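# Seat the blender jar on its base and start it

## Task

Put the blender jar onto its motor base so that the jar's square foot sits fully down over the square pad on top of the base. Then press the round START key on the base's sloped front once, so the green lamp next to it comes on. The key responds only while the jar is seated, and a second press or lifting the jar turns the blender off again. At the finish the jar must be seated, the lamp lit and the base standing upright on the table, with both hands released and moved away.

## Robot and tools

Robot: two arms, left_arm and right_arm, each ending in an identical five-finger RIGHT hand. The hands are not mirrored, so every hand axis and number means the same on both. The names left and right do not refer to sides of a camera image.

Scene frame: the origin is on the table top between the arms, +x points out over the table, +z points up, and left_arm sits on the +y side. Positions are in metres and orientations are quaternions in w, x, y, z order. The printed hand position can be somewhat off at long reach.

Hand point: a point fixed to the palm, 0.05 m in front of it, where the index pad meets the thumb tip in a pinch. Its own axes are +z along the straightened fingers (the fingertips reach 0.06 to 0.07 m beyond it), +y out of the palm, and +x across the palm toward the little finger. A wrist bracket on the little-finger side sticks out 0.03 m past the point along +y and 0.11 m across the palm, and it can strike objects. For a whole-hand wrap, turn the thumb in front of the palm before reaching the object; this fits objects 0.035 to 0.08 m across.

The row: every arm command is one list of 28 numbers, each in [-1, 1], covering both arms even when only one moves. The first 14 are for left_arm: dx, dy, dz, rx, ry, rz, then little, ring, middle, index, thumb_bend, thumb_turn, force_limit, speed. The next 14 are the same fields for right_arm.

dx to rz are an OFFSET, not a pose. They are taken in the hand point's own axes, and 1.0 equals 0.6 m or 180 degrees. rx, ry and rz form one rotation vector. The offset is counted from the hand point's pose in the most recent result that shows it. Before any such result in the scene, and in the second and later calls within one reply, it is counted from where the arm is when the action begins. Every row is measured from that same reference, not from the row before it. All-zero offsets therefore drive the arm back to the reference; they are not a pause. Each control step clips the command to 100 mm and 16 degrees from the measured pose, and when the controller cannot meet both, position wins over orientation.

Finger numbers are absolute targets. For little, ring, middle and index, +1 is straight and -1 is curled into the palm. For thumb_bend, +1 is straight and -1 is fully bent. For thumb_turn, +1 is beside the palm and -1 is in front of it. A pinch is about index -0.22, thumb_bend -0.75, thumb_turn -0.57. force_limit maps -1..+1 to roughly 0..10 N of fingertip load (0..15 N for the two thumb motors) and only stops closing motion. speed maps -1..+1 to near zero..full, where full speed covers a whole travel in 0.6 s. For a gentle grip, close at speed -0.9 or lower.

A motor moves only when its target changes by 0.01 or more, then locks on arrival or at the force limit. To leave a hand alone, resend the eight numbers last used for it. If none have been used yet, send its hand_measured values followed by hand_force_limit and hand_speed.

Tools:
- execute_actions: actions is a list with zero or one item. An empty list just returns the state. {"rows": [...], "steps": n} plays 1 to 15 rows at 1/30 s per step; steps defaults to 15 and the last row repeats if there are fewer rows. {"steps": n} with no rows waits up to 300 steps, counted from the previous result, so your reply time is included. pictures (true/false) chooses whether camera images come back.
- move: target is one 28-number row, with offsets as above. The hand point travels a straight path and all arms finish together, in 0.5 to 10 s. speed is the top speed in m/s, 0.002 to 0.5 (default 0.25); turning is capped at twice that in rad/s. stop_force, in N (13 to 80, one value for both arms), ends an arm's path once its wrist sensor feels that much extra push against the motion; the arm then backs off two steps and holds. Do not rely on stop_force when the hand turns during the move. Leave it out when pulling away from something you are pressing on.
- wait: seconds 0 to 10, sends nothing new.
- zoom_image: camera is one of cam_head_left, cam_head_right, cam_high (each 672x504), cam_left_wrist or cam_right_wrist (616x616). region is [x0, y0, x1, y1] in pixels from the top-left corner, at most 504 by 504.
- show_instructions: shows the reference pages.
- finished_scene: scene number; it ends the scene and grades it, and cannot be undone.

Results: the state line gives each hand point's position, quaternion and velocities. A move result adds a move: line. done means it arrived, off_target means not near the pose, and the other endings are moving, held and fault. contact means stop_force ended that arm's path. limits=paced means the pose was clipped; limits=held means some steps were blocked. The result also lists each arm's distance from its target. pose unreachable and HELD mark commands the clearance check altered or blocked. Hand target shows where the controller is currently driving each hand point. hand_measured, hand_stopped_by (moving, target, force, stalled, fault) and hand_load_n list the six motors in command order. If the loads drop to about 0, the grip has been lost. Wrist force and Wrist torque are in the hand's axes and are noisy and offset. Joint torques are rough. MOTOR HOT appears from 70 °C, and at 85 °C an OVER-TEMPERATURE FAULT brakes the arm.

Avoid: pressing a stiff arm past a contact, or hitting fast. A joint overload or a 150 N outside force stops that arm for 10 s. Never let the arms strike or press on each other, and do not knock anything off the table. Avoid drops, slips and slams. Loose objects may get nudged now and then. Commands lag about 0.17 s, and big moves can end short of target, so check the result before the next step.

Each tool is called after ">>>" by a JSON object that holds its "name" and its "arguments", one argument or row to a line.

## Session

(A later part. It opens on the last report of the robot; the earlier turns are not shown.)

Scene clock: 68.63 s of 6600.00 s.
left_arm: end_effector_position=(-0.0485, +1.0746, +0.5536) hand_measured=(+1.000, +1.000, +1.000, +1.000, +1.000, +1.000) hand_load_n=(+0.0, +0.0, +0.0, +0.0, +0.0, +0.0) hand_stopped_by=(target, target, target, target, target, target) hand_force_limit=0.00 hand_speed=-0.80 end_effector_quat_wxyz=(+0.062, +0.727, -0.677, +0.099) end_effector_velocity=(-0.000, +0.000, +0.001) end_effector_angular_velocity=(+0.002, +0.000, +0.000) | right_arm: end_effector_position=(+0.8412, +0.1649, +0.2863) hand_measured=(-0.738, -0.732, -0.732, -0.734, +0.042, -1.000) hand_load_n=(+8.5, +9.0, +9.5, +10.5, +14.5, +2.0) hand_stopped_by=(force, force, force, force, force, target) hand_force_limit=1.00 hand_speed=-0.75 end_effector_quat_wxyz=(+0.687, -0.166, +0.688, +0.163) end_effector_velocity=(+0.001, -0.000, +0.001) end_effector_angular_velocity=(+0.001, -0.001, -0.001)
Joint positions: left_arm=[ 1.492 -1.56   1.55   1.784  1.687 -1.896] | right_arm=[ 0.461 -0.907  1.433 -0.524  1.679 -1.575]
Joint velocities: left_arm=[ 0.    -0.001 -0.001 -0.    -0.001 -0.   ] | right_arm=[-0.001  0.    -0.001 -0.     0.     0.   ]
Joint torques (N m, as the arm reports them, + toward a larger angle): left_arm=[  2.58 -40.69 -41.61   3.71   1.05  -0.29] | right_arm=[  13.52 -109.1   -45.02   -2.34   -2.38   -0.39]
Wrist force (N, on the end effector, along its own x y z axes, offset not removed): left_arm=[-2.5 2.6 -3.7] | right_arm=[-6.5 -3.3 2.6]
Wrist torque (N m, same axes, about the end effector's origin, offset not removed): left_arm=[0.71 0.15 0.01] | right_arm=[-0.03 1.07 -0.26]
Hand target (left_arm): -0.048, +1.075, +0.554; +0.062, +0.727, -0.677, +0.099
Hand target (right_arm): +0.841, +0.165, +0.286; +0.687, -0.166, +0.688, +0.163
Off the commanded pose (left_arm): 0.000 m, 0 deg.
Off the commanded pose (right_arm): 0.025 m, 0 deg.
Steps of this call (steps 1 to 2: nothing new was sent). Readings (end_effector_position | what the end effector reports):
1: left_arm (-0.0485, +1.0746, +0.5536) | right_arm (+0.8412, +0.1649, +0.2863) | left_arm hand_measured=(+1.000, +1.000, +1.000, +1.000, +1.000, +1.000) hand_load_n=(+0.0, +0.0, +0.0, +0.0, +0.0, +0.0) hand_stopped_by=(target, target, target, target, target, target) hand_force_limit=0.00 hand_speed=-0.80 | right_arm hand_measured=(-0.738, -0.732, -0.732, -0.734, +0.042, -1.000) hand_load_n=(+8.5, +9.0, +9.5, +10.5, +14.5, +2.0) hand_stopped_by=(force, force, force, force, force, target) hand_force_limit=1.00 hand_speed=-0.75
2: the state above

>>> {"name": "move", "arguments": {
  "target": [0,0,0,0,0,0,1,1,1,1,1,1,0,-0.8, -0.003,0,0,0,0,0,-0.98,-0.98,-0.98,-0.98,-1,-1,1,-0.75],
  "speed": 0.02
}}

>>> {"name": "move", "arguments": {
  "target": [0,0,0,0,0,0,1,1,1,1,1,1,0,-0.8, 0,0.002,-0.007,0,0,0,-0.98,-0.98,-0.98,-0.98,-1,-1,1,-0.75],
  "speed": 0.02
}}

>>> {"name": "move", "arguments": {
  "target": [0,0,0,0,0,0,1,1,1,1,1,1,0,-0.8, 0.04,0,0,0,0,0,-0.98,-0.98,-0.98,-0.98,-1,-1,1,-0.75],
  "speed": 0.008,
  "stop_force": 14
}}

Scene clock: 72.87 s of 6600.00 s.
left_arm: end_effector_position=(-0.0485, +1.0746, +0.5536) hand_measured=(+1.000, +1.000, +1.000, +1.000, +1.000, +1.000) hand_load_n=(+0.0, +0.0, +0.0, +0.0, +0.0, +0.0) hand_stopped_by=(target, target, target, target, target, target) hand_force_limit=0.00 hand_speed=-0.80 end_effector_quat_wxyz=(+0.062, +0.727, -0.677, +0.099) end_effector_velocity=(+0.000, +0.000, -0.000) end_effector_angular_velocity=(-0.002, +0.001, -0.001) | right_arm: end_effector_position=(+0.8412, +0.1649, +0.2879) hand_measured=(-0.738, -0.732, -0.732, -0.734, +0.042, -1.000) hand_load_n=(+8.0, +9.0, +9.5, +10.5, +14.5, +2.0) hand_stopped_by=(force, force, force, force, force, target) hand_force_limit=1.00 hand_speed=-0.75 end_effector_quat_wxyz=(+0.687, -0.166, +0.688, +0.163) end_effector_velocity=(+0.000, +0.000, +0.002) end_effector_angular_velocity=(+0.000, -0.000, -0.000)
Joint positions: left_arm=[ 1.492 -1.56   1.55   1.784  1.687 -1.896] | right_arm=[ 0.461 -0.908  1.432 -0.521  1.679 -1.575]
Joint velocities: left_arm=[-0.001  0.001  0.     0.001 -0.001  0.   ] | right_arm=[ 0.    -0.001 -0.001  0.002  0.    -0.   ]
Joint torques (N m, as the arm reports them, + toward a larger angle): left_arm=[  2.59 -37.36 -41.11   3.15   0.81  -0.75] | right_arm=[   5.62 -123.6   -53.72   -1.9    -1.57   -0.29]
Wrist force (N, on the end effector, along its own x y z axes, offset not removed): left_arm=[-2.6 1.9 0.3] | right_arm=[4.2 -1.5 0.7]
Wrist torque (N m, same axes, about the end effector's origin, offset not removed): left_arm=[0.22 0.05 -0.02] | right_arm=[-0.28 0.39 -0.97]
Hand target (left_arm): -0.048, +1.075, +0.554; +0.062, +0.727, -0.677, +0.099
Hand target (right_arm): +0.841, +0.165, +0.288; +0.687, -0.166, +0.688, +0.163
Off the commanded pose (left_arm): 0.000 m, 0 deg.
Off the commanded pose (right_arm): 0.000 m, 0 deg.
After step 90, 0.53 s passed at rest.
move: done

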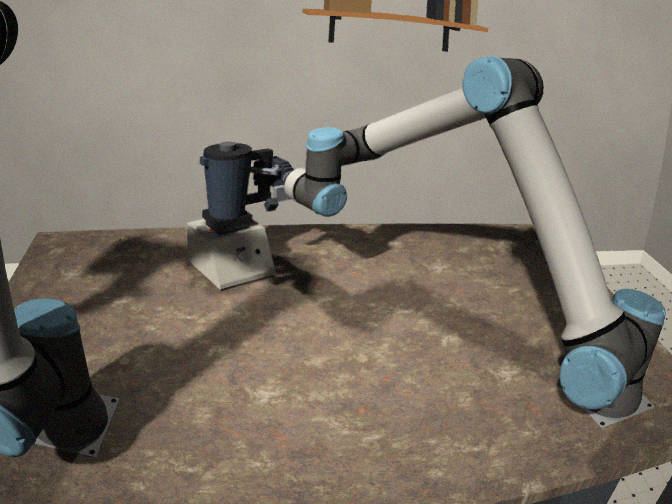

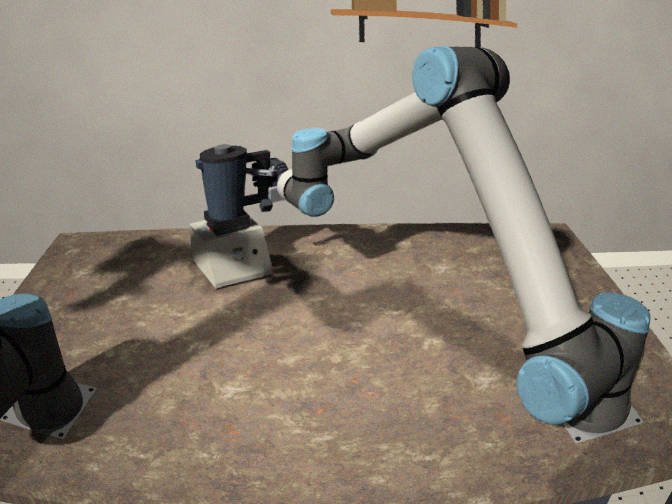

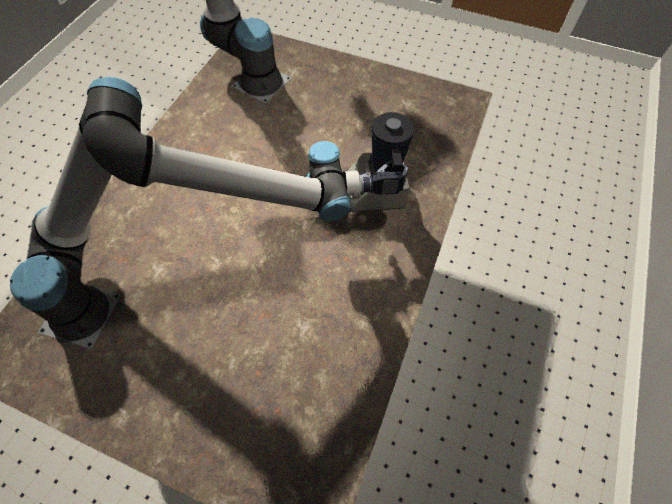

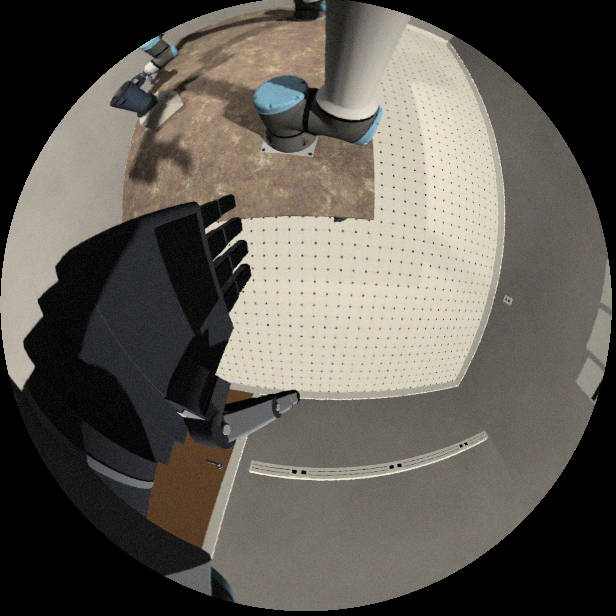

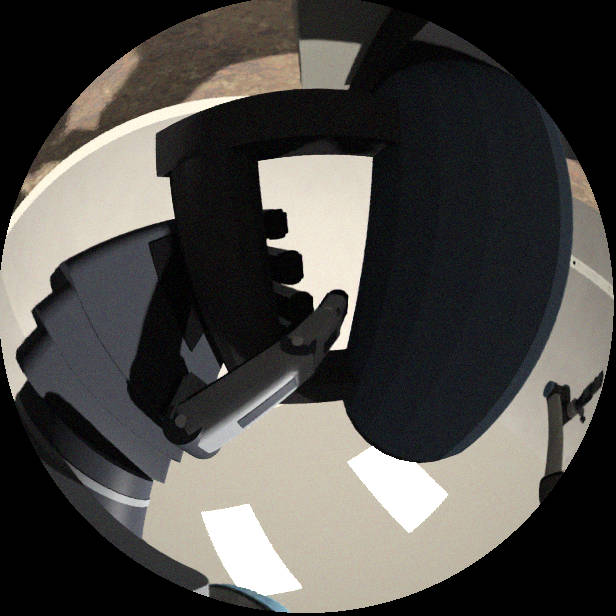

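Scene clock: 73.57 s of 6600.00 s.
left_arm: end_effector_position=(-0.0485, +1.0746, +0.5536) hand_measured=(+1.000, +1.000, +1.000, +1.000, +1.000, +1.000) hand_load_n=(+0.0, +0.0, +0.0, +0.0, +0.0, +0.0) hand_stopped_by=(target, target, target, target, target, target) hand_force_limit=0.00 hand_speed=-0.80 end_effector_quat_wxyz=(+0.062, +0.727, -0.677, +0.099) end_effector_velocity=(-0.000, +0.001, +0.001) end_effector_angular_velocity=(+0.004, +0.000, +0.001) | right_arm: end_effector_position=(+0.8372, +0.1641, +0.2879) hand_measured=(-0.738, -0.732, -0.732, -0.734, +0.042, -1.000) hand_load_n=(+8.0, +9.0, +9.5, +10.5, +14.5, +2.0) hand_stopped_by=(force, force, force, force, force, target) hand_force_limit=1.00 hand_speed=-0.75 end_effector_quat_wxyz=(+0.687, -0.166, +0.688, +0.163) end_effector_velocity=(-0.002, -0.001, +0.001) end_effector_angular_velocity=(+0.000, -0.001, -0.001)
Joint positions: left_arm=[ 1.492 -1.56   1.55   1.784  1.687 -1.896] | right_arm=[ 0.463 -0.913  1.441 -0.525  1.681 -1.575]
Joint velocities: left_arm=[ 0.001  0.    -0.002 -0.002 -0.001 -0.   ] | right_arm=[ 0.001 -0.004  0.005 -0.002  0.001 -0.001]
Joint torques (N m, as the arm reports them, + toward a larger angle): left_arm=[  2.07 -40.36 -40.24   3.74   0.62  -0.53] | right_arm=[   8.35 -121.39  -38.76   -7.01    2.71   -0.65]
Wrist force (N, on the end effector, along its own x y z axes, offset not removed): left_arm=[-2.9 1.7 -2.0] | right_arm=[6.7 4.6 -2.5]
Wrist torque (N m, same axes, about the end effector's origin, offset not removed): left_arm=[0.39 0.01 -0.13] | right_arm=[0.92 0.38 -0.85]
Hand target (left_arm): -0.048, +1.075, +0.554; +0.062, +0.727, -0.677, +0.099
Hand target (right_arm): +0.837, +0.164, +0.288; +0.687, -0.166, +0.688, +0.163
Off the commanded pose (left_arm): 0.000 m, 0 deg.
Off the commanded pose (right_arm): 0.000 m, 0 deg.
move: done

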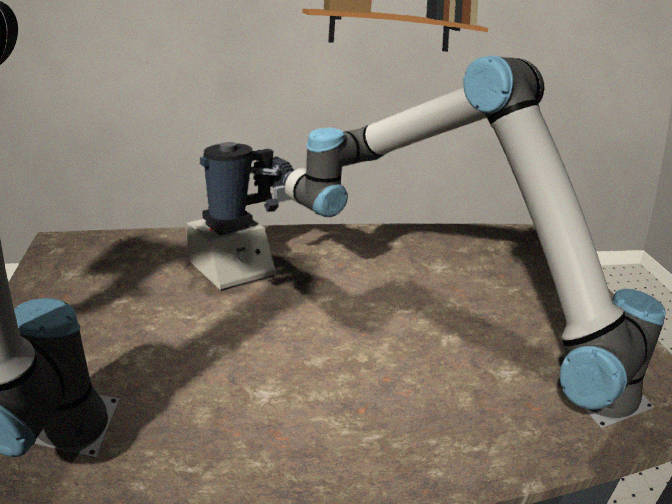

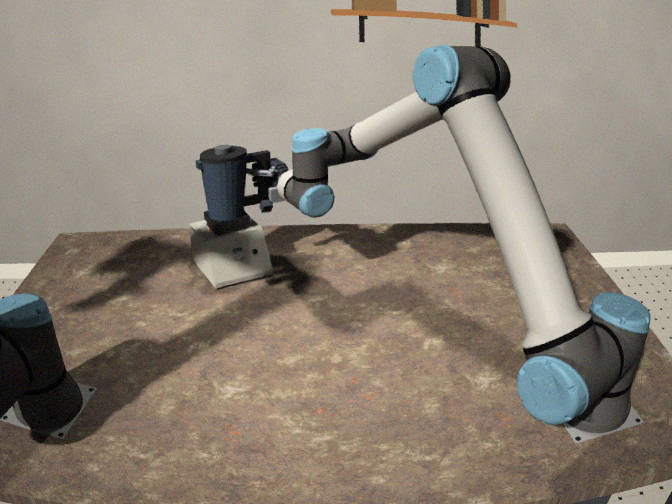

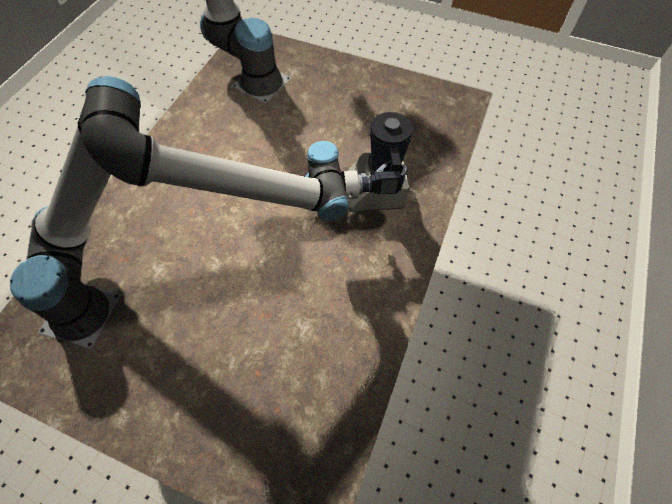

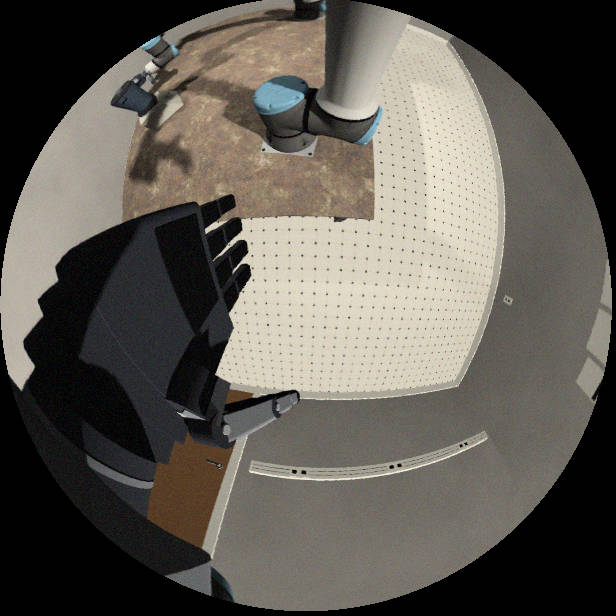

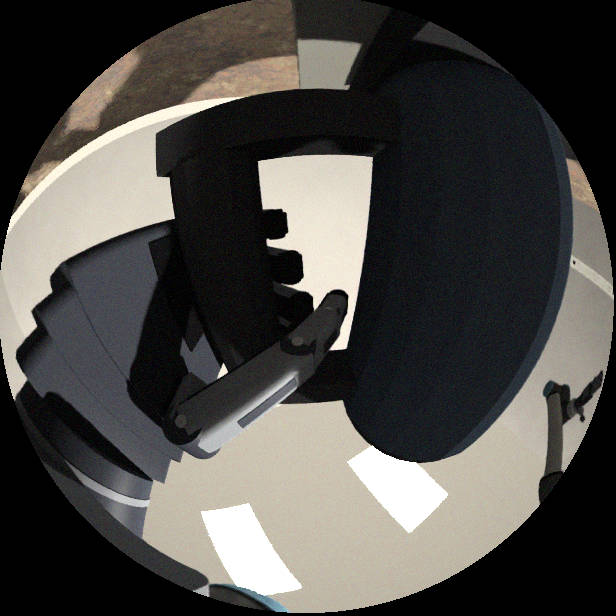

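Scene clock: 74.23 s of 6600.00 s.
left_arm: end_effector_position=(-0.0485, +1.0746, +0.5536) hand_measured=(+1.000, +1.000, +1.000, +1.000, +1.000, +1.000) hand_load_n=(+0.0, +0.0, +0.0, +0.0, +0.0, +0.0) hand_stopped_by=(target, target, target, target, target, target) hand_force_limit=0.00 hand_speed=-0.80 end_effector_quat_wxyz=(+0.062, +0.727, -0.677, +0.099) end_effector_velocity=(+0.000, +0.000, +0.000) end_effector_angular_velocity=(+0.000, +0.000, -0.000) | right_arm: end_effector_position=(+0.8371, +0.1642, +0.2858) hand_measured=(-0.738, -0.732, -0.732, -0.734, +0.042, -1.000) hand_load_n=(+8.0, +9.0, +9.5, +10.5, +14.5, +2.0) hand_stopped_by=(force, force, force, force, force, target) hand_force_limit=1.00 hand_speed=-0.75 end_effector_quat_wxyz=(+0.687, -0.166, +0.688, +0.163) end_effector_velocity=(-0.000, +0.000, +0.002) end_effector_angular_velocity=(-0.002, +0.002, +0.000)
Joint positions: left_arm=[ 1.492 -1.56   1.55   1.784  1.687 -1.896] | right_arm=[ 0.463 -0.912  1.442 -0.528  1.681 -1.575]
Joint velocities: left_arm=[-0.     0.001 -0.001 -0.    -0.     0.   ] | right_arm=[ 0.    -0.002 -0.002  0.006 -0.    -0.001]
Joint torques (N m, as the arm reports them, + toward a larger angle): left_arm=[  1.56 -39.28 -41.39   3.33   1.08  -0.51] | right_arm=[   1.87 -104.43  -40.66    1.76    0.2    -0.44]
Wrist force (N, on the end effector, along its own x y z axes, offset not removed): left_arm=[-2.2 1.6 0.4] | right_arm=[-14.2 -5.5 -1.1]
Wrist torque (N m, same axes, about the end effector's origin, offset not removed): left_arm=[0.37 -0.03 0.01] | right_arm=[0.00 2.01 -0.29]
Hand target (left_arm): -0.048, +1.075, +0.554; +0.062, +0.727, -0.677, +0.099
Hand target (right_arm): +0.837, +0.164, +0.286; +0.687, -0.166, +0.688, +0.163
Off the commanded pose (left_arm): 0.000 m, 0 deg.
Off the commanded pose (right_arm): 0.022 m, 0 deg.
move: contact (right_arm)

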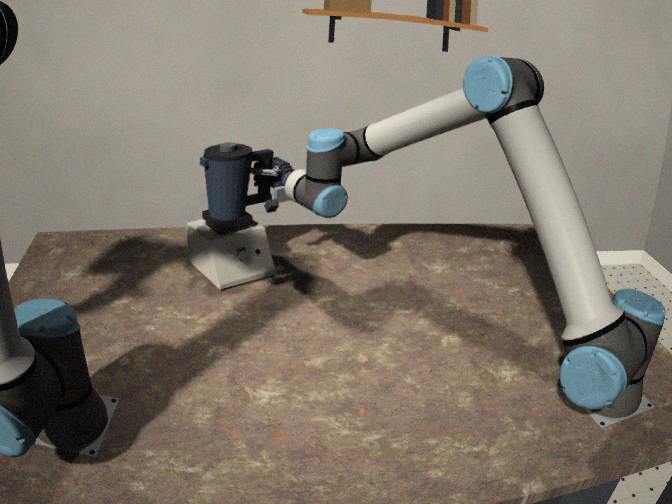

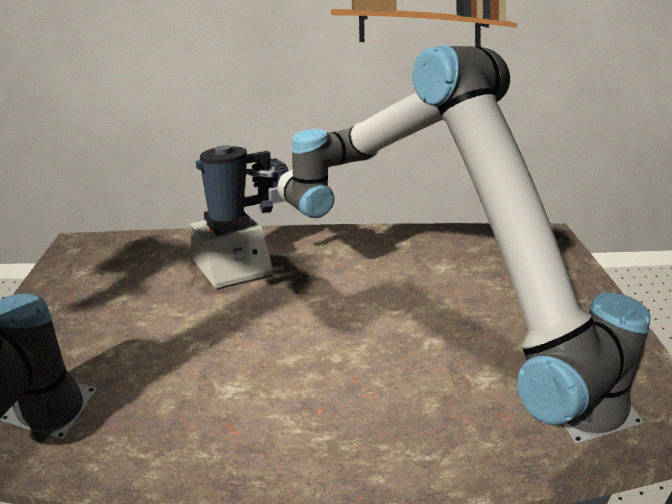

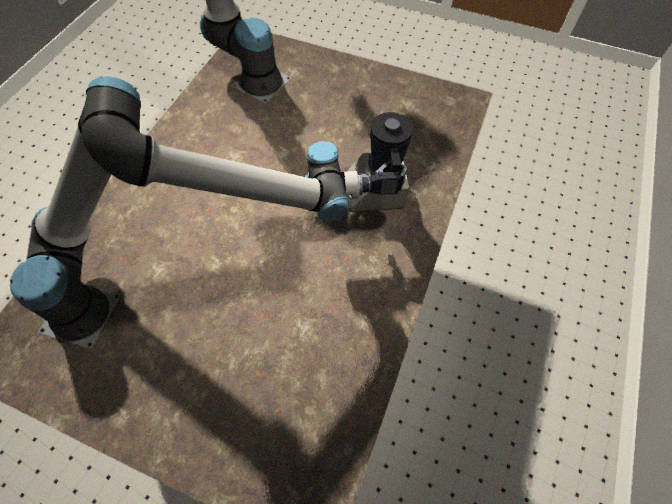

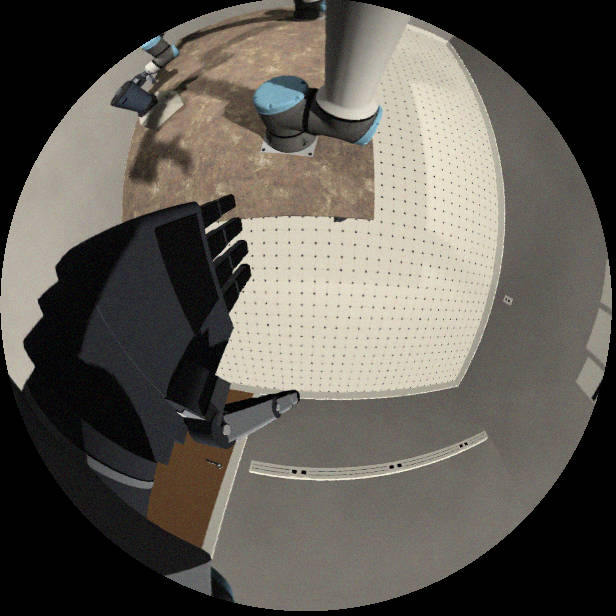

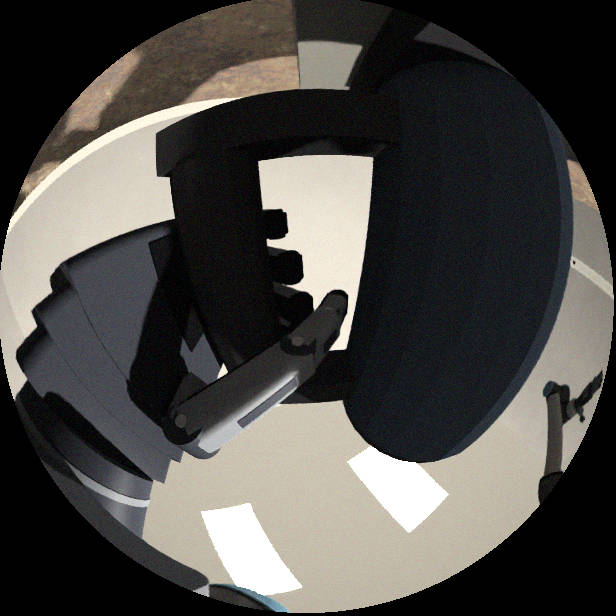

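>>> {"name": "zoom_image", "arguments": {
  "camera": "cam_head_left",
  "region": [185,200,275,250]
}}

>>> {"name": "zoom_image", "arguments": {
  "camera": "cam_head_right",
  "region": [185,200,275,250]
}}

>>> {"name": "zoom_image", "arguments": {
  "camera": "cam_left_wrist",
  "region": [130,85,180,130]
}}

Region (185, 200, 275, 250) of cam_head_left's 672x504 image, scaled by 5.600, with more detail than that image has.

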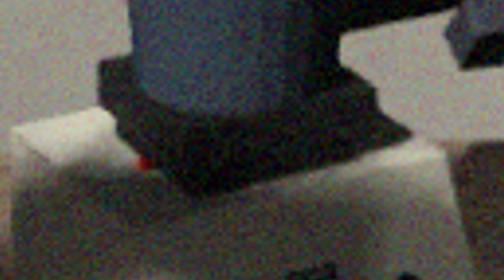

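Region (185, 200, 275, 250) of cam_head_right's 672x504 image, scaled by 5.600, with more detail than that image has.

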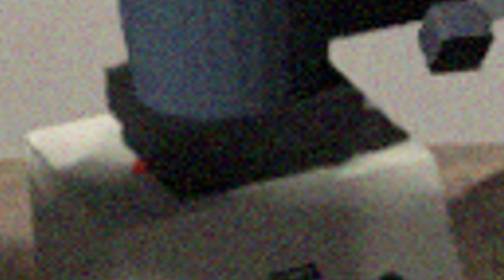

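Region (130, 85, 180, 130) of cam_left_wrist's 616x616 image, scaled by 10.080, with more detail than that image has; it fills the top 454 rows of this view, and the rest is white.

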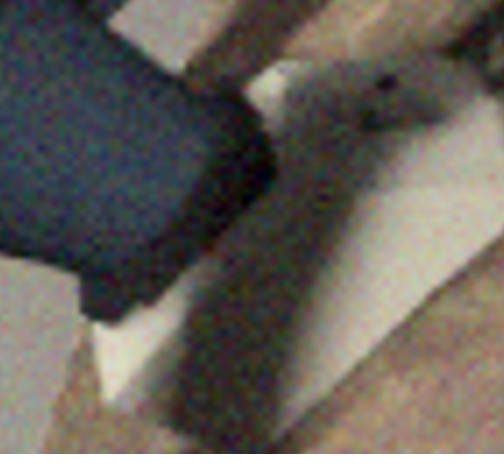

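>>> {"name": "execute_actions", "arguments": {
  "actions": [
    {"rows":[[0,0,0,0,0,0,1,1,1,1,1,1,0,-0.8, -0.0035,0,0,0,0,0,-0.98,-0.98,-0.98,-0.98,-1,-1,1,-0.75],[0,0,0,0,0,0,1,1,1,1,1,1,0,-0.8, -0.0035,0,0,0,0,0,-0.98,-0.98,-0.98,-0.98,-1,-1,1,-0.75],[0,0,0,0,0,0,1,1,1,1,1,1,0,-0.8, -0.0035,0,0,0,0,0,-0.98,-0.98,-0.98,-0.98,-1,-1,1,-0.75],[0,0,0,0,0,0,1,1,1,1,1,1,0,-0.8, -0.0035,0,0,0,0,0,-0.98,-0.98,-0.98,-0.98,-1,-1,1,-0.75],[0,0,0,0,0,0,1,1,1,1,1,1,0,-0.8, -0.0035,0,0,0,0,0,-0.98,-0.98,-0.98,-0.98,-1,-1,1,-0.75],[0,0,0,0,0,0,1,1,1,1,1,1,0,-0.8, -0.0035,0,0,0,0,0,-0.98,-0.98,-0.98,-0.98,-1,-1,1,-0.75],[0,0,0,0,0,0,1,1,1,1,1,1,0,-0.8, -0.0035,0.001,-0.0035,0,0,0,-0.98,-0.98,-0.98,-0.98,-1,-1,1,-0.75],[0,0,0,0,0,0,1,1,1,1,1,1,0,-0.8, -0.0035,0.002,-0.007,0,0,0,-0.98,-0.98,-0.98,-0.98,-1,-1,1,-0.75]],"steps":15}
  ],
  "pictures": false
}}

>>> {"name": "move", "arguments": {
  "target": [0,0,0,0,0,0,1,1,1,1,1,1,0,-0.8, 0.04,0,0,0,0,0,-0.98,-0.98,-0.98,-0.98,-1,-1,1,-0.75],
  "speed": 0.008,
  "stop_force": 14
}}

Scene clock: 81.03 s of 6600.00 s.
left_arm: end_effector_position=(-0.0485, +1.0746, +0.5536) hand_measured=(+1.000, +1.000, +1.000, +1.000, +1.000, +1.000) hand_load_n=(+0.0, +0.0, +0.0, +0.0, +0.0, +0.0) hand_stopped_by=(target, target, target, target, target, target) hand_force_limit=0.00 hand_speed=-0.80 end_effector_quat_wxyz=(+0.062, +0.727, -0.677, +0.099) end_effector_velocity=(+0.000, +0.000, +0.000) end_effector_angular_velocity=(+0.001, +0.000, -0.000) | right_arm: end_effector_position=(+0.8336, +0.1635, +0.2878) hand_measured=(-0.738, -0.732, -0.732, -0.734, +0.042, -1.000) hand_load_n=(+8.0, +9.0, +9.5, +10.5, +14.5, +2.0) hand_stopped_by=(force, force, force, force, force, target) hand_force_limit=1.00 hand_speed=-0.75 end_effector_quat_wxyz=(+0.687, -0.166, +0.688, +0.163) end_effector_velocity=(-0.006, -0.001, +0.003) end_effector_angular_velocity=(+0.001, -0.003, -0.000)
Joint positions: left_arm=[ 1.492 -1.56   1.55   1.784  1.687 -1.896] | right_arm=[ 0.465 -0.918  1.449 -0.529  1.683 -1.575]
Joint velocities: left_arm=[-0.     0.    -0.001  0.    -0.     0.   ] | right_arm=[ 0.003 -0.01   0.013 -0.006  0.003 -0.001]
Joint torques (N m, as the arm reports them, + toward a larger angle): left_arm=[  3.38 -36.82 -40.56   3.8    1.1   -0.28] | right_arm=[  11.6  -122.42  -38.46   -7.32    2.42   -0.75]
Wrist force (N, on the end effector, along its own x y z axes, offset not removed): left_arm=[-3.2 1.7 -0.2] | right_arm=[0.5 1.2 -3.5]
Wrist torque (N m, same axes, about the end effector's origin, offset not removed): left_arm=[0.26 0.04 -0.11] | right_arm=[0.39 1.18 -1.45]
Hand target (left_arm): -0.048, +1.075, +0.554; +0.062, +0.727, -0.677, +0.099
Hand target (right_arm): +0.833, +0.163, +0.288; +0.687, -0.166, +0.688, +0.163
Off the commanded pose (left_arm): 0.000 m, 0 deg.
Off the commanded pose (right_arm): 0.001 m, 0 deg.
Steps of this call (steps 1 to 90: nothing new was sent; then 3.30 s passed at rest; steps 91 to 105: all 15 steps of this action). Readings (end_effector_position | what the end effector reports):
91: left_arm (-0.0485, +1.0746, +0.5536) | right_arm (+0.8371, +0.1642, +0.2863) | left_arm hand_measured=(+1.000, +1.000, +1.000, +1.000, +1.000, +1.000) hand_load_n=(+0.0, +0.0, +0.0, +0.0, +0.0, +0.0) hand_stopped_by=(target, target, target, target, target, target) hand_force_limit=0.00 hand_speed=-0.80 | right_arm hand_measured=(-0.738, -0.732, -0.732, -0.734, +0.042, -1.000) hand_load_n=(+8.0, +9.0, +9.5, +10.5, +14.5, +2.0) hand_stopped_by=(force, force, force, force, force, target) hand_force_limit=1.00 hand_speed=-0.75
92: left_arm (-0.0485, +1.0746, +0.5536) | right_arm (+0.8371, +0.1642, +0.2865) | left_arm hand_measured=(+1.000, +1.000, +1.000, +1.000, +1.000, +1.000) hand_load_n=(+0.0, +0.0, +0.0, +0.0, +0.0, +0.0) hand_stopped_by=(target, target, target, target, target, target) hand_force_limit=0.00 hand_speed=-0.80 | right_arm hand_measured=(-0.738, -0.732, -0.732, -0.734, +0.042, -1.000) hand_load_n=(+8.0, +9.0, +9.5, +10.5, +14.5, +2.0) hand_stopped_by=(force, force, force, force, force, target) hand_force_limit=1.00 hand_speed=-0.75
94: left_arm (-0.0485, +1.0746, +0.5536) | right_arm (+0.8371, +0.1642, +0.2869) | left_arm hand_measured=(+1.000, +1.000, +1.000, +1.000, +1.000, +1.000) hand_load_n=(+0.0, +0.0, +0.0, +0.0, +0.0, +0.0) hand_stopped_by=(target, target, target, target, target, target) hand_force_limit=0.00 hand_speed=-0.80 | right_arm hand_measured=(-0.738, -0.732, -0.732, -0.734, +0.042, -1.000) hand_load_n=(+8.0, +9.0, +9.5, +10.5, +14.5, +2.0) hand_stopped_by=(force, force, force, force, force, target) hand_force_limit=1.00 hand_speed=-0.75
98: left_arm (-0.0485, +1.0746, +0.5536) | right_arm (+0.8370, +0.1641, +0.2875) | left_arm hand_measured=(+1.000, +1.000, +1.000, +1.000, +1.000, +1.000) hand_load_n=(+0.0, +0.0, +0.0, +0.0, +0.0, +0.0) hand_stopped_by=(target, target, target, target, target, target) hand_force_limit=0.00 hand_speed=-0.80 | right_arm hand_measured=(-0.738, -0.732, -0.732, -0.734, +0.042, -1.000) hand_load_n=(+8.5, +9.0, +9.5, +10.5, +14.5, +2.0) hand_stopped_by=(force, force, force, force, force, target) hand_force_limit=1.00 hand_speed=-0.75
105: the state above

Scene clock: 82.33 s of 6600.00 s.
left_arm: end_effector_position=(-0.0485, +1.0746, +0.5536) hand_measured=(+1.000, +1.000, +1.000, +1.000, +1.000, +1.000) hand_load_n=(+0.0, +0.0, +0.0, +0.0, +0.0, +0.0) hand_stopped_by=(target, target, target, target, target, target) hand_force_limit=0.00 hand_speed=-0.80 end_effector_quat_wxyz=(+0.062, +0.727, -0.677, +0.099) end_effector_velocity=(-0.001, -0.000, -0.000) end_effector_angular_velocity=(+0.001, -0.001, +0.002) | right_arm: end_effector_position=(+0.8329, +0.1633, +0.2825) hand_measured=(-0.738, -0.732, -0.732, -0.734, +0.042, -1.000) hand_load_n=(+7.0, +8.0, +9.0, +10.0, +14.5, +2.0) hand_stopped_by=(force, force, force, force, force, target) hand_force_limit=1.00 hand_speed=-0.75 end_effector_quat_wxyz=(+0.687, -0.166, +0.688, +0.163) end_effector_velocity=(+0.000, +0.000, +0.003) end_effector_angular_velocity=(+0.000, +0.001, +0.000)
Joint positions: left_arm=[ 1.492 -1.56   1.55   1.784  1.687 -1.896] | right_arm=[ 0.465 -0.914  1.453 -0.537  1.683 -1.575]
Joint velocities: left_arm=[ 0.002 -0.001  0.001 -0.001  0.     0.   ] | right_arm=[ 0.    -0.002 -0.002  0.005 -0.     0.001]
Joint torques (N m, as the arm reports them, + toward a larger angle): left_arm=[  2.76 -38.59 -40.33   3.38   0.86  -0.42] | right_arm=[  -0.04 -109.51  -43.05    1.28   -0.58   -0.69]
Wrist force (N, on the end effector, along its own x y z axes, offset not removed): left_arm=[-1.7 1.4 0.9] | right_arm=[-12.1 3.1 7.3]
Wrist torque (N m, same axes, about the end effector's origin, offset not removed): left_arm=[0.25 -0.14 -0.02] | right_arm=[0.00 1.22 0.70]
Hand target (left_arm): -0.048, +1.075, +0.554; +0.062, +0.727, -0.677, +0.099
Hand target (right_arm): +0.833, +0.163, +0.283; +0.687, -0.166, +0.688, +0.163
Off the commanded pose (left_arm): 0.000 m, 0 deg.
Off the commanded pose (right_arm): 0.019 m, 0 deg.
move: contact (right_arm)

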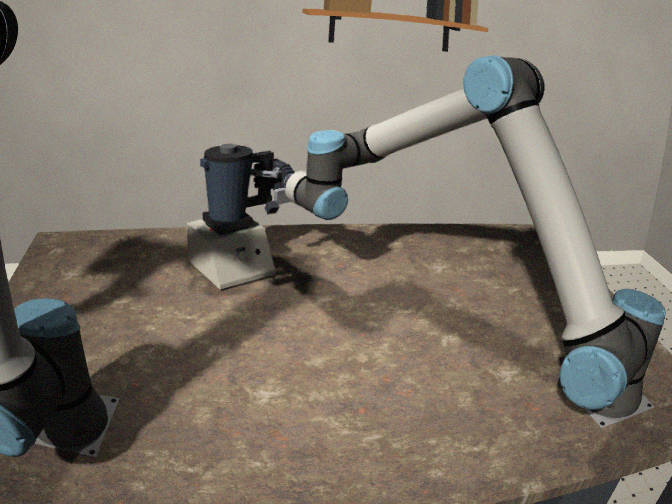

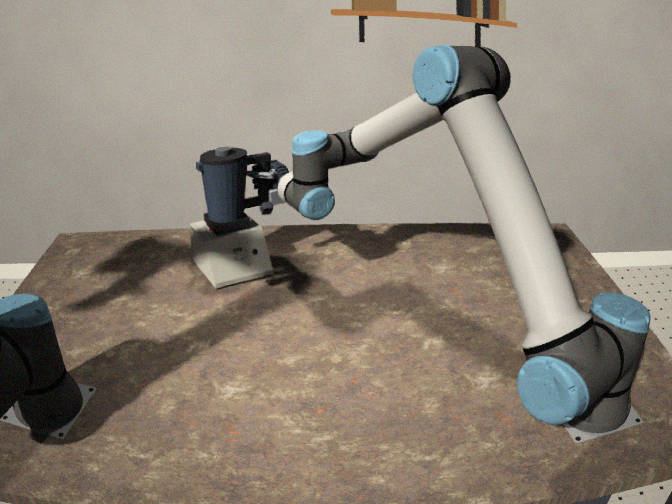

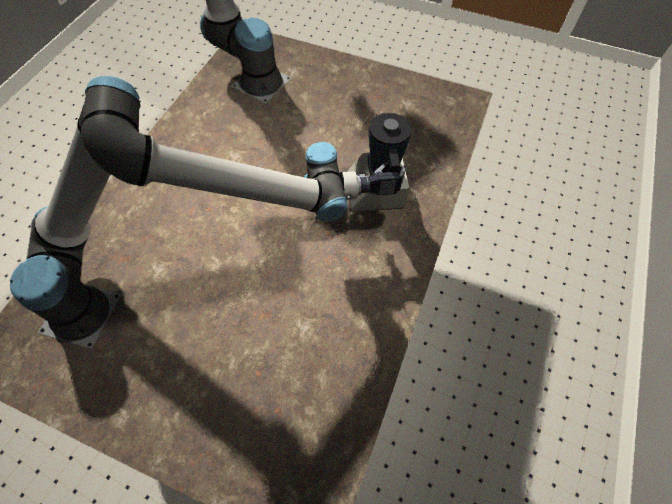

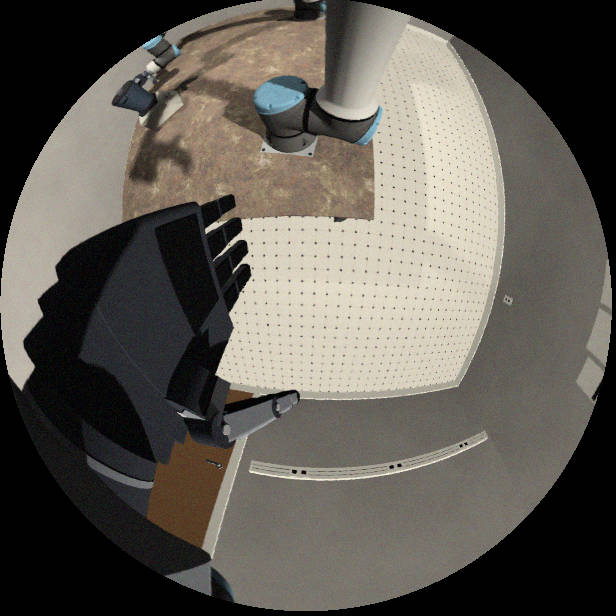

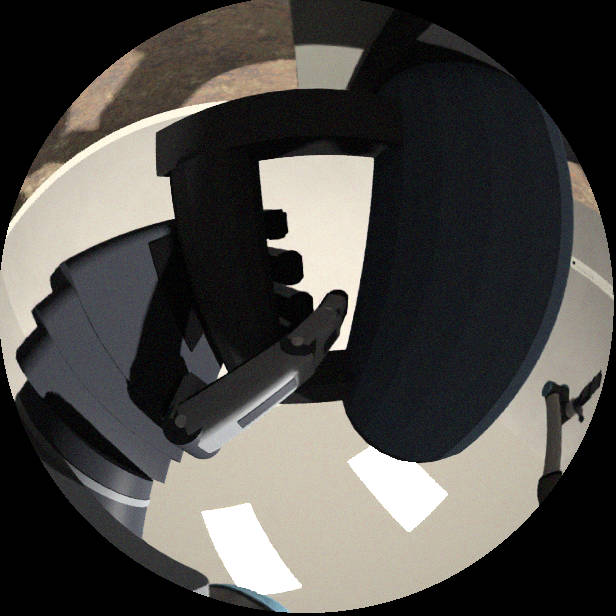

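>>> {"name": "execute_actions", "arguments": {
  "actions": [
    {"rows":[[0,0,0,0,0,0,1,1,1,1,1,1,0,-0.8, -0.004,0,0,0,0,0,-0.98,-0.98,-0.98,-0.98,-1,-1,1,-0.75],[0,0,0,0,0,0,1,1,1,1,1,1,0,-0.8, -0.004,0,0,0,0,0,-0.98,-0.98,-0.98,-0.98,-1,-1,1,-0.75],[0,0,0,0,0,0,1,1,1,1,1,1,0,-0.8, -0.004,0,0,0,0,0,-0.98,-0.98,-0.98,-0.98,-1,-1,1,-0.75],[0,0,0,0,0,0,1,1,1,1,1,1,0,-0.8, -0.004,0,0,0,0,0,-0.98,-0.98,-0.98,-0.98,-1,-1,1,-0.75],[0,0,0,0,0,0,1,1,1,1,1,1,0,-0.8, -0.004,0,0,0,0,0,-0.98,-0.98,-0.98,-0.98,-1,-1,1,-0.75],[0,0,0,0,0,0,1,1,1,1,1,1,0,-0.8, -0.004,0,0,0,0,0,-0.98,-0.98,-0.98,-0.98,-1,-1,1,-0.75],[0,0,0,0,0,0,1,1,1,1,1,1,0,-0.8, -0.004,0.001,-0.0025,0,0,0,-0.98,-0.98,-0.98,-0.98,-1,-1,1,-0.75],[0,0,0,0,0,0,1,1,1,1,1,1,0,-0.8, -0.004,0.0015,-0.005,0,0,0,-0.98,-0.98,-0.98,-0.98,-1,-1,1,-0.75]],"steps":15}
  ],
  "pictures": false
}}

>>> {"name": "move", "arguments": {
  "target": [0,0,0,0,0,0,1,1,1,1,1,1,0,-0.8, 0.035,0,0,0,0,0,-0.98,-0.98,-0.98,-0.98,-1,-1,1,-0.75],
  "speed": 0.008,
  "stop_force": 14
}}

Scene clock: 86.67 s of 6600.00 s.
left_arm: end_effector_position=(-0.0485, +1.0746, +0.5536) hand_measured=(+1.000, +1.000, +1.000, +1.000, +1.000, +1.000) hand_load_n=(+0.0, +0.0, +0.0, +0.0, +0.0, +0.0) hand_stopped_by=(target, target, target, target, target, target) hand_force_limit=0.00 hand_speed=-0.80 end_effector_quat_wxyz=(+0.062, +0.727, -0.677, +0.099) end_effector_velocity=(-0.000, -0.000, -0.000) end_effector_angular_velocity=(-0.001, -0.000, +0.000) | right_arm: end_effector_position=(+0.8304, +0.1629, +0.2848) hand_measured=(-0.738, -0.732, -0.732, -0.734, +0.042, -1.000) hand_load_n=(+7.0, +8.0, +9.5, +10.0, +14.5, +1.5) hand_stopped_by=(force, force, force, force, force, target) hand_force_limit=1.00 hand_speed=-0.75 end_effector_quat_wxyz=(+0.687, -0.166, +0.688, +0.163) end_effector_velocity=(-0.005, -0.001, -0.002) end_effector_angular_velocity=(-0.001, +0.002, -0.000)
Joint positions: left_arm=[ 1.492 -1.56   1.55   1.784  1.687 -1.896] | right_arm=[ 0.466 -0.919  1.457 -0.536  1.684 -1.575]
Joint velocities: left_arm=[ 0.  0.  0.  0.  0. -0.] | right_arm=[ 0.002 -0.004  0.011 -0.005  0.003  0.   ]
Joint torques (N m, as the arm reports them, + toward a larger angle): left_arm=[  1.28 -36.82 -40.52   3.37   0.56  -0.43] | right_arm=[   5.4  -121.19  -36.75   -7.      3.03   -0.93]
Wrist force (N, on the end effector, along its own x y z axes, offset not removed): left_arm=[-1.6 1.5 -3.2] | right_arm=[2.0 1.1 -4.7]
Wrist torque (N m, same axes, about the end effector's origin, offset not removed): left_arm=[0.43 -0.07 -0.09] | right_arm=[0.69 0.79 -0.80]
Hand target (left_arm): -0.048, +1.075, +0.554; +0.062, +0.727, -0.677, +0.099
Hand target (right_arm): +0.830, +0.163, +0.285; +0.687, -0.166, +0.688, +0.163
Off the commanded pose (left_arm): 0.000 m, 0 deg.
Off the commanded pose (right_arm): 0.001 m, 0 deg.
Steps of this call (steps 1 to 90: nothing new was sent; then 0.83 s passed at rest; steps 91 to 105: all 15 steps of this action). Readings (end_effector_position | what the end effector reports):
91: left_arm (-0.0485, +1.0746, +0.5536) | right_arm (+0.8329, +0.1634, +0.2831) | left_arm hand_measured=(+1.000, +1.000, +1.000, +1.000, +1.000, +1.000) hand_load_n=(+0.0, +0.0, +0.0, +0.0, +0.0, +0.0) hand_stopped_by=(target, target, target, target, target, target) hand_force_limit=0.00 hand_speed=-0.80 | right_arm hand_measured=(-0.738, -0.732, -0.732, -0.734, +0.042, -1.000) hand_load_n=(+7.0, +8.0, +9.0, +10.0, +14.5, +2.0) hand_stopped_by=(force, force, force, force, force, target) hand_force_limit=1.00 hand_speed=-0.75
92: left_arm (-0.0485, +1.0746, +0.5536) | right_arm (+0.8329, +0.1634, +0.2833) | left_arm hand_measured=(+1.000, +1.000, +1.000, +1.000, +1.000, +1.000) hand_load_n=(+0.0, +0.0, +0.0, +0.0, +0.0, +0.0) hand_stopped_by=(target, target, target, target, target, target) hand_force_limit=0.00 hand_speed=-0.80 | right_arm hand_measured=(-0.738, -0.732, -0.732, -0.734, +0.042, -1.000) hand_load_n=(+7.0, +8.0, +9.0, +10.0, +14.5, +2.0) hand_stopped_by=(force, force, force, force, force, target) hand_force_limit=1.00 hand_speed=-0.75
94: left_arm (-0.0485, +1.0746, +0.5536) | right_arm (+0.8329, +0.1634, +0.2838) | left_arm hand_measured=(+1.000, +1.000, +1.000, +1.000, +1.000, +1.000) hand_load_n=(+0.0, +0.0, +0.0, +0.0, +0.0, +0.0) hand_stopped_by=(target, target, target, target, target, target) hand_force_limit=0.00 hand_speed=-0.80 | right_arm hand_measured=(-0.738, -0.732, -0.732, -0.734, +0.042, -1.000) hand_load_n=(+7.0, +8.0, +9.0, +10.0, +14.5, +2.0) hand_stopped_by=(force, force, force, force, force, target) hand_force_limit=1.00 hand_speed=-0.75
98: left_arm (-0.0485, +1.0746, +0.5536) | right_arm (+0.8328, +0.1634, +0.2845) | left_arm hand_measured=(+1.000, +1.000, +1.000, +1.000, +1.000, +1.000) hand_load_n=(+0.0, +0.0, +0.0, +0.0, +0.0, +0.0) hand_stopped_by=(target, target, target, target, target, target) hand_force_limit=0.00 hand_speed=-0.80 | right_arm hand_measured=(-0.738, -0.732, -0.732, -0.734, +0.042, -1.000) hand_load_n=(+7.0, +8.0, +9.0, +10.0, +14.5, +1.5) hand_stopped_by=(force, force, force, force, force, target) hand_force_limit=1.00 hand_speed=-0.75
105: the state above

Scene clock: 87.93 s of 6600.00 s.
left_arm: end_effector_position=(-0.0485, +1.0746, +0.5536) hand_measured=(+1.000, +1.000, +1.000, +1.000, +1.000, +1.000) hand_load_n=(+0.0, +0.0, +0.0, +0.0, +0.0, +0.0) hand_stopped_by=(target, target, target, target, target, target) hand_force_limit=0.00 hand_speed=-0.80 end_effector_quat_wxyz=(+0.062, +0.727, -0.677, +0.099) end_effector_velocity=(+0.000, +0.000, -0.001) end_effector_angular_velocity=(-0.001, +0.000, -0.001) | right_arm: end_effector_position=(+0.8299, +0.1628, +0.2796) hand_measured=(-0.738, -0.732, -0.732, -0.734, +0.042, -1.000) hand_load_n=(+8.0, +8.5, +9.5, +9.5, +14.5, +2.5) hand_stopped_by=(force, force, force, force, force, target) hand_force_limit=1.00 hand_speed=-0.75 end_effector_quat_wxyz=(+0.687, -0.166, +0.688, +0.163) end_effector_velocity=(+0.000, -0.000, +0.003) end_effector_angular_velocity=(-0.001, +0.001, -0.000)
Joint positions: left_arm=[ 1.492 -1.56   1.55   1.784  1.687 -1.896] | right_arm=[ 0.466 -0.915  1.461 -0.544  1.685 -1.575]
Joint velocities: left_arm=[-0.001  0.     0.001 -0.    -0.     0.   ] | right_arm=[-0.    -0.003 -0.001  0.005  0.    -0.   ]
Joint torques (N m, as the arm reports them, + toward a larger angle): left_arm=[  0.92 -41.08 -40.4    3.66   1.02  -0.39] | right_arm=[  -0.71 -106.17  -41.91    2.02    0.11   -0.87]
Wrist force (N, on the end effector, along its own x y z axes, offset not removed): left_arm=[-0.1 1.4 0.5] | right_arm=[-6.2 13.9 3.7]
Wrist torque (N m, same axes, about the end effector's origin, offset not removed): left_arm=[0.18 -0.42 0.03] | right_arm=[1.13 0.09 2.14]
Hand target (left_arm): -0.048, +1.075, +0.554; +0.062, +0.727, -0.677, +0.099
Hand target (right_arm): +0.830, +0.163, +0.280; +0.687, -0.166, +0.688, +0.163
Off the commanded pose (left_arm): 0.000 m, 0 deg.
Off the commanded pose (right_arm): 0.016 m, 0 deg.
move: contact (right_arm)

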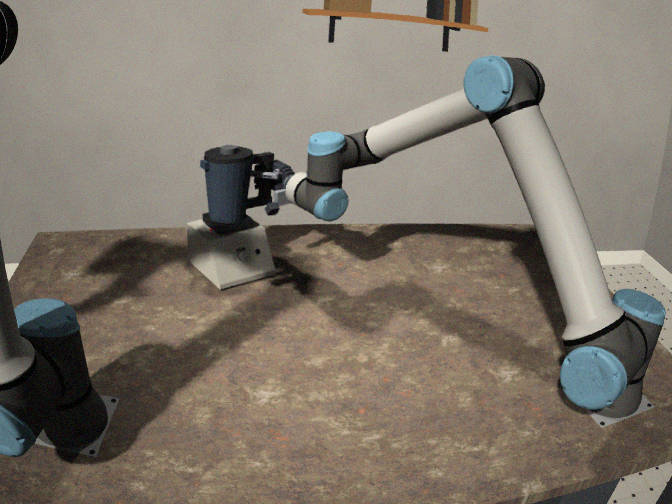

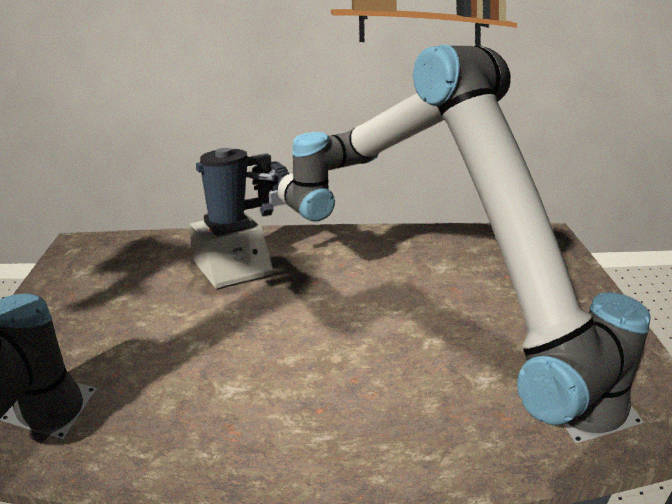

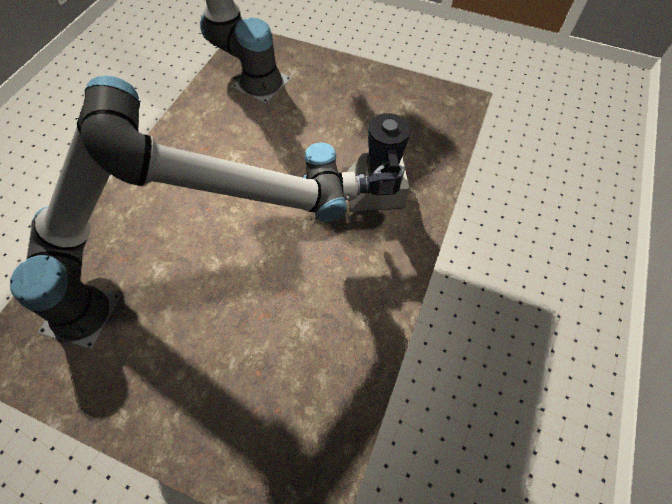

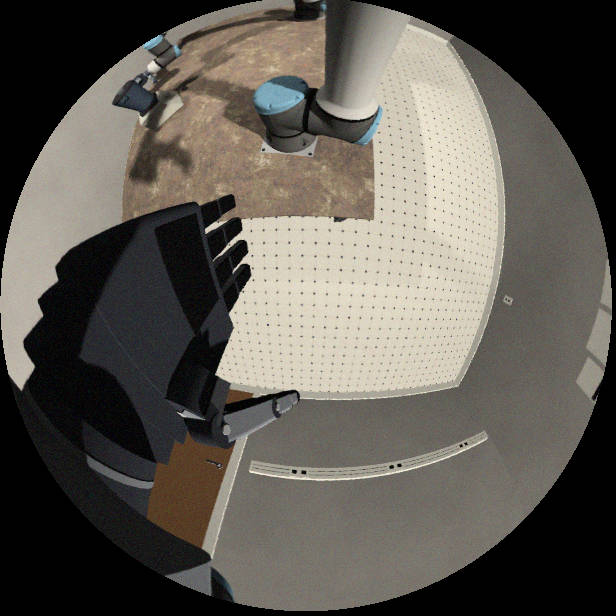

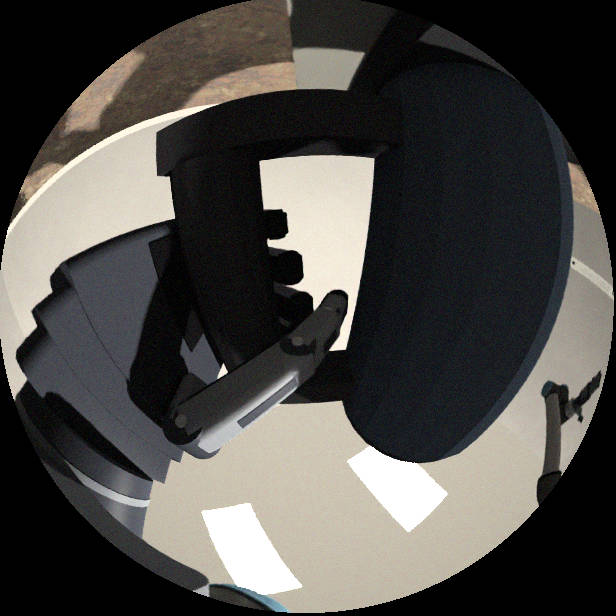

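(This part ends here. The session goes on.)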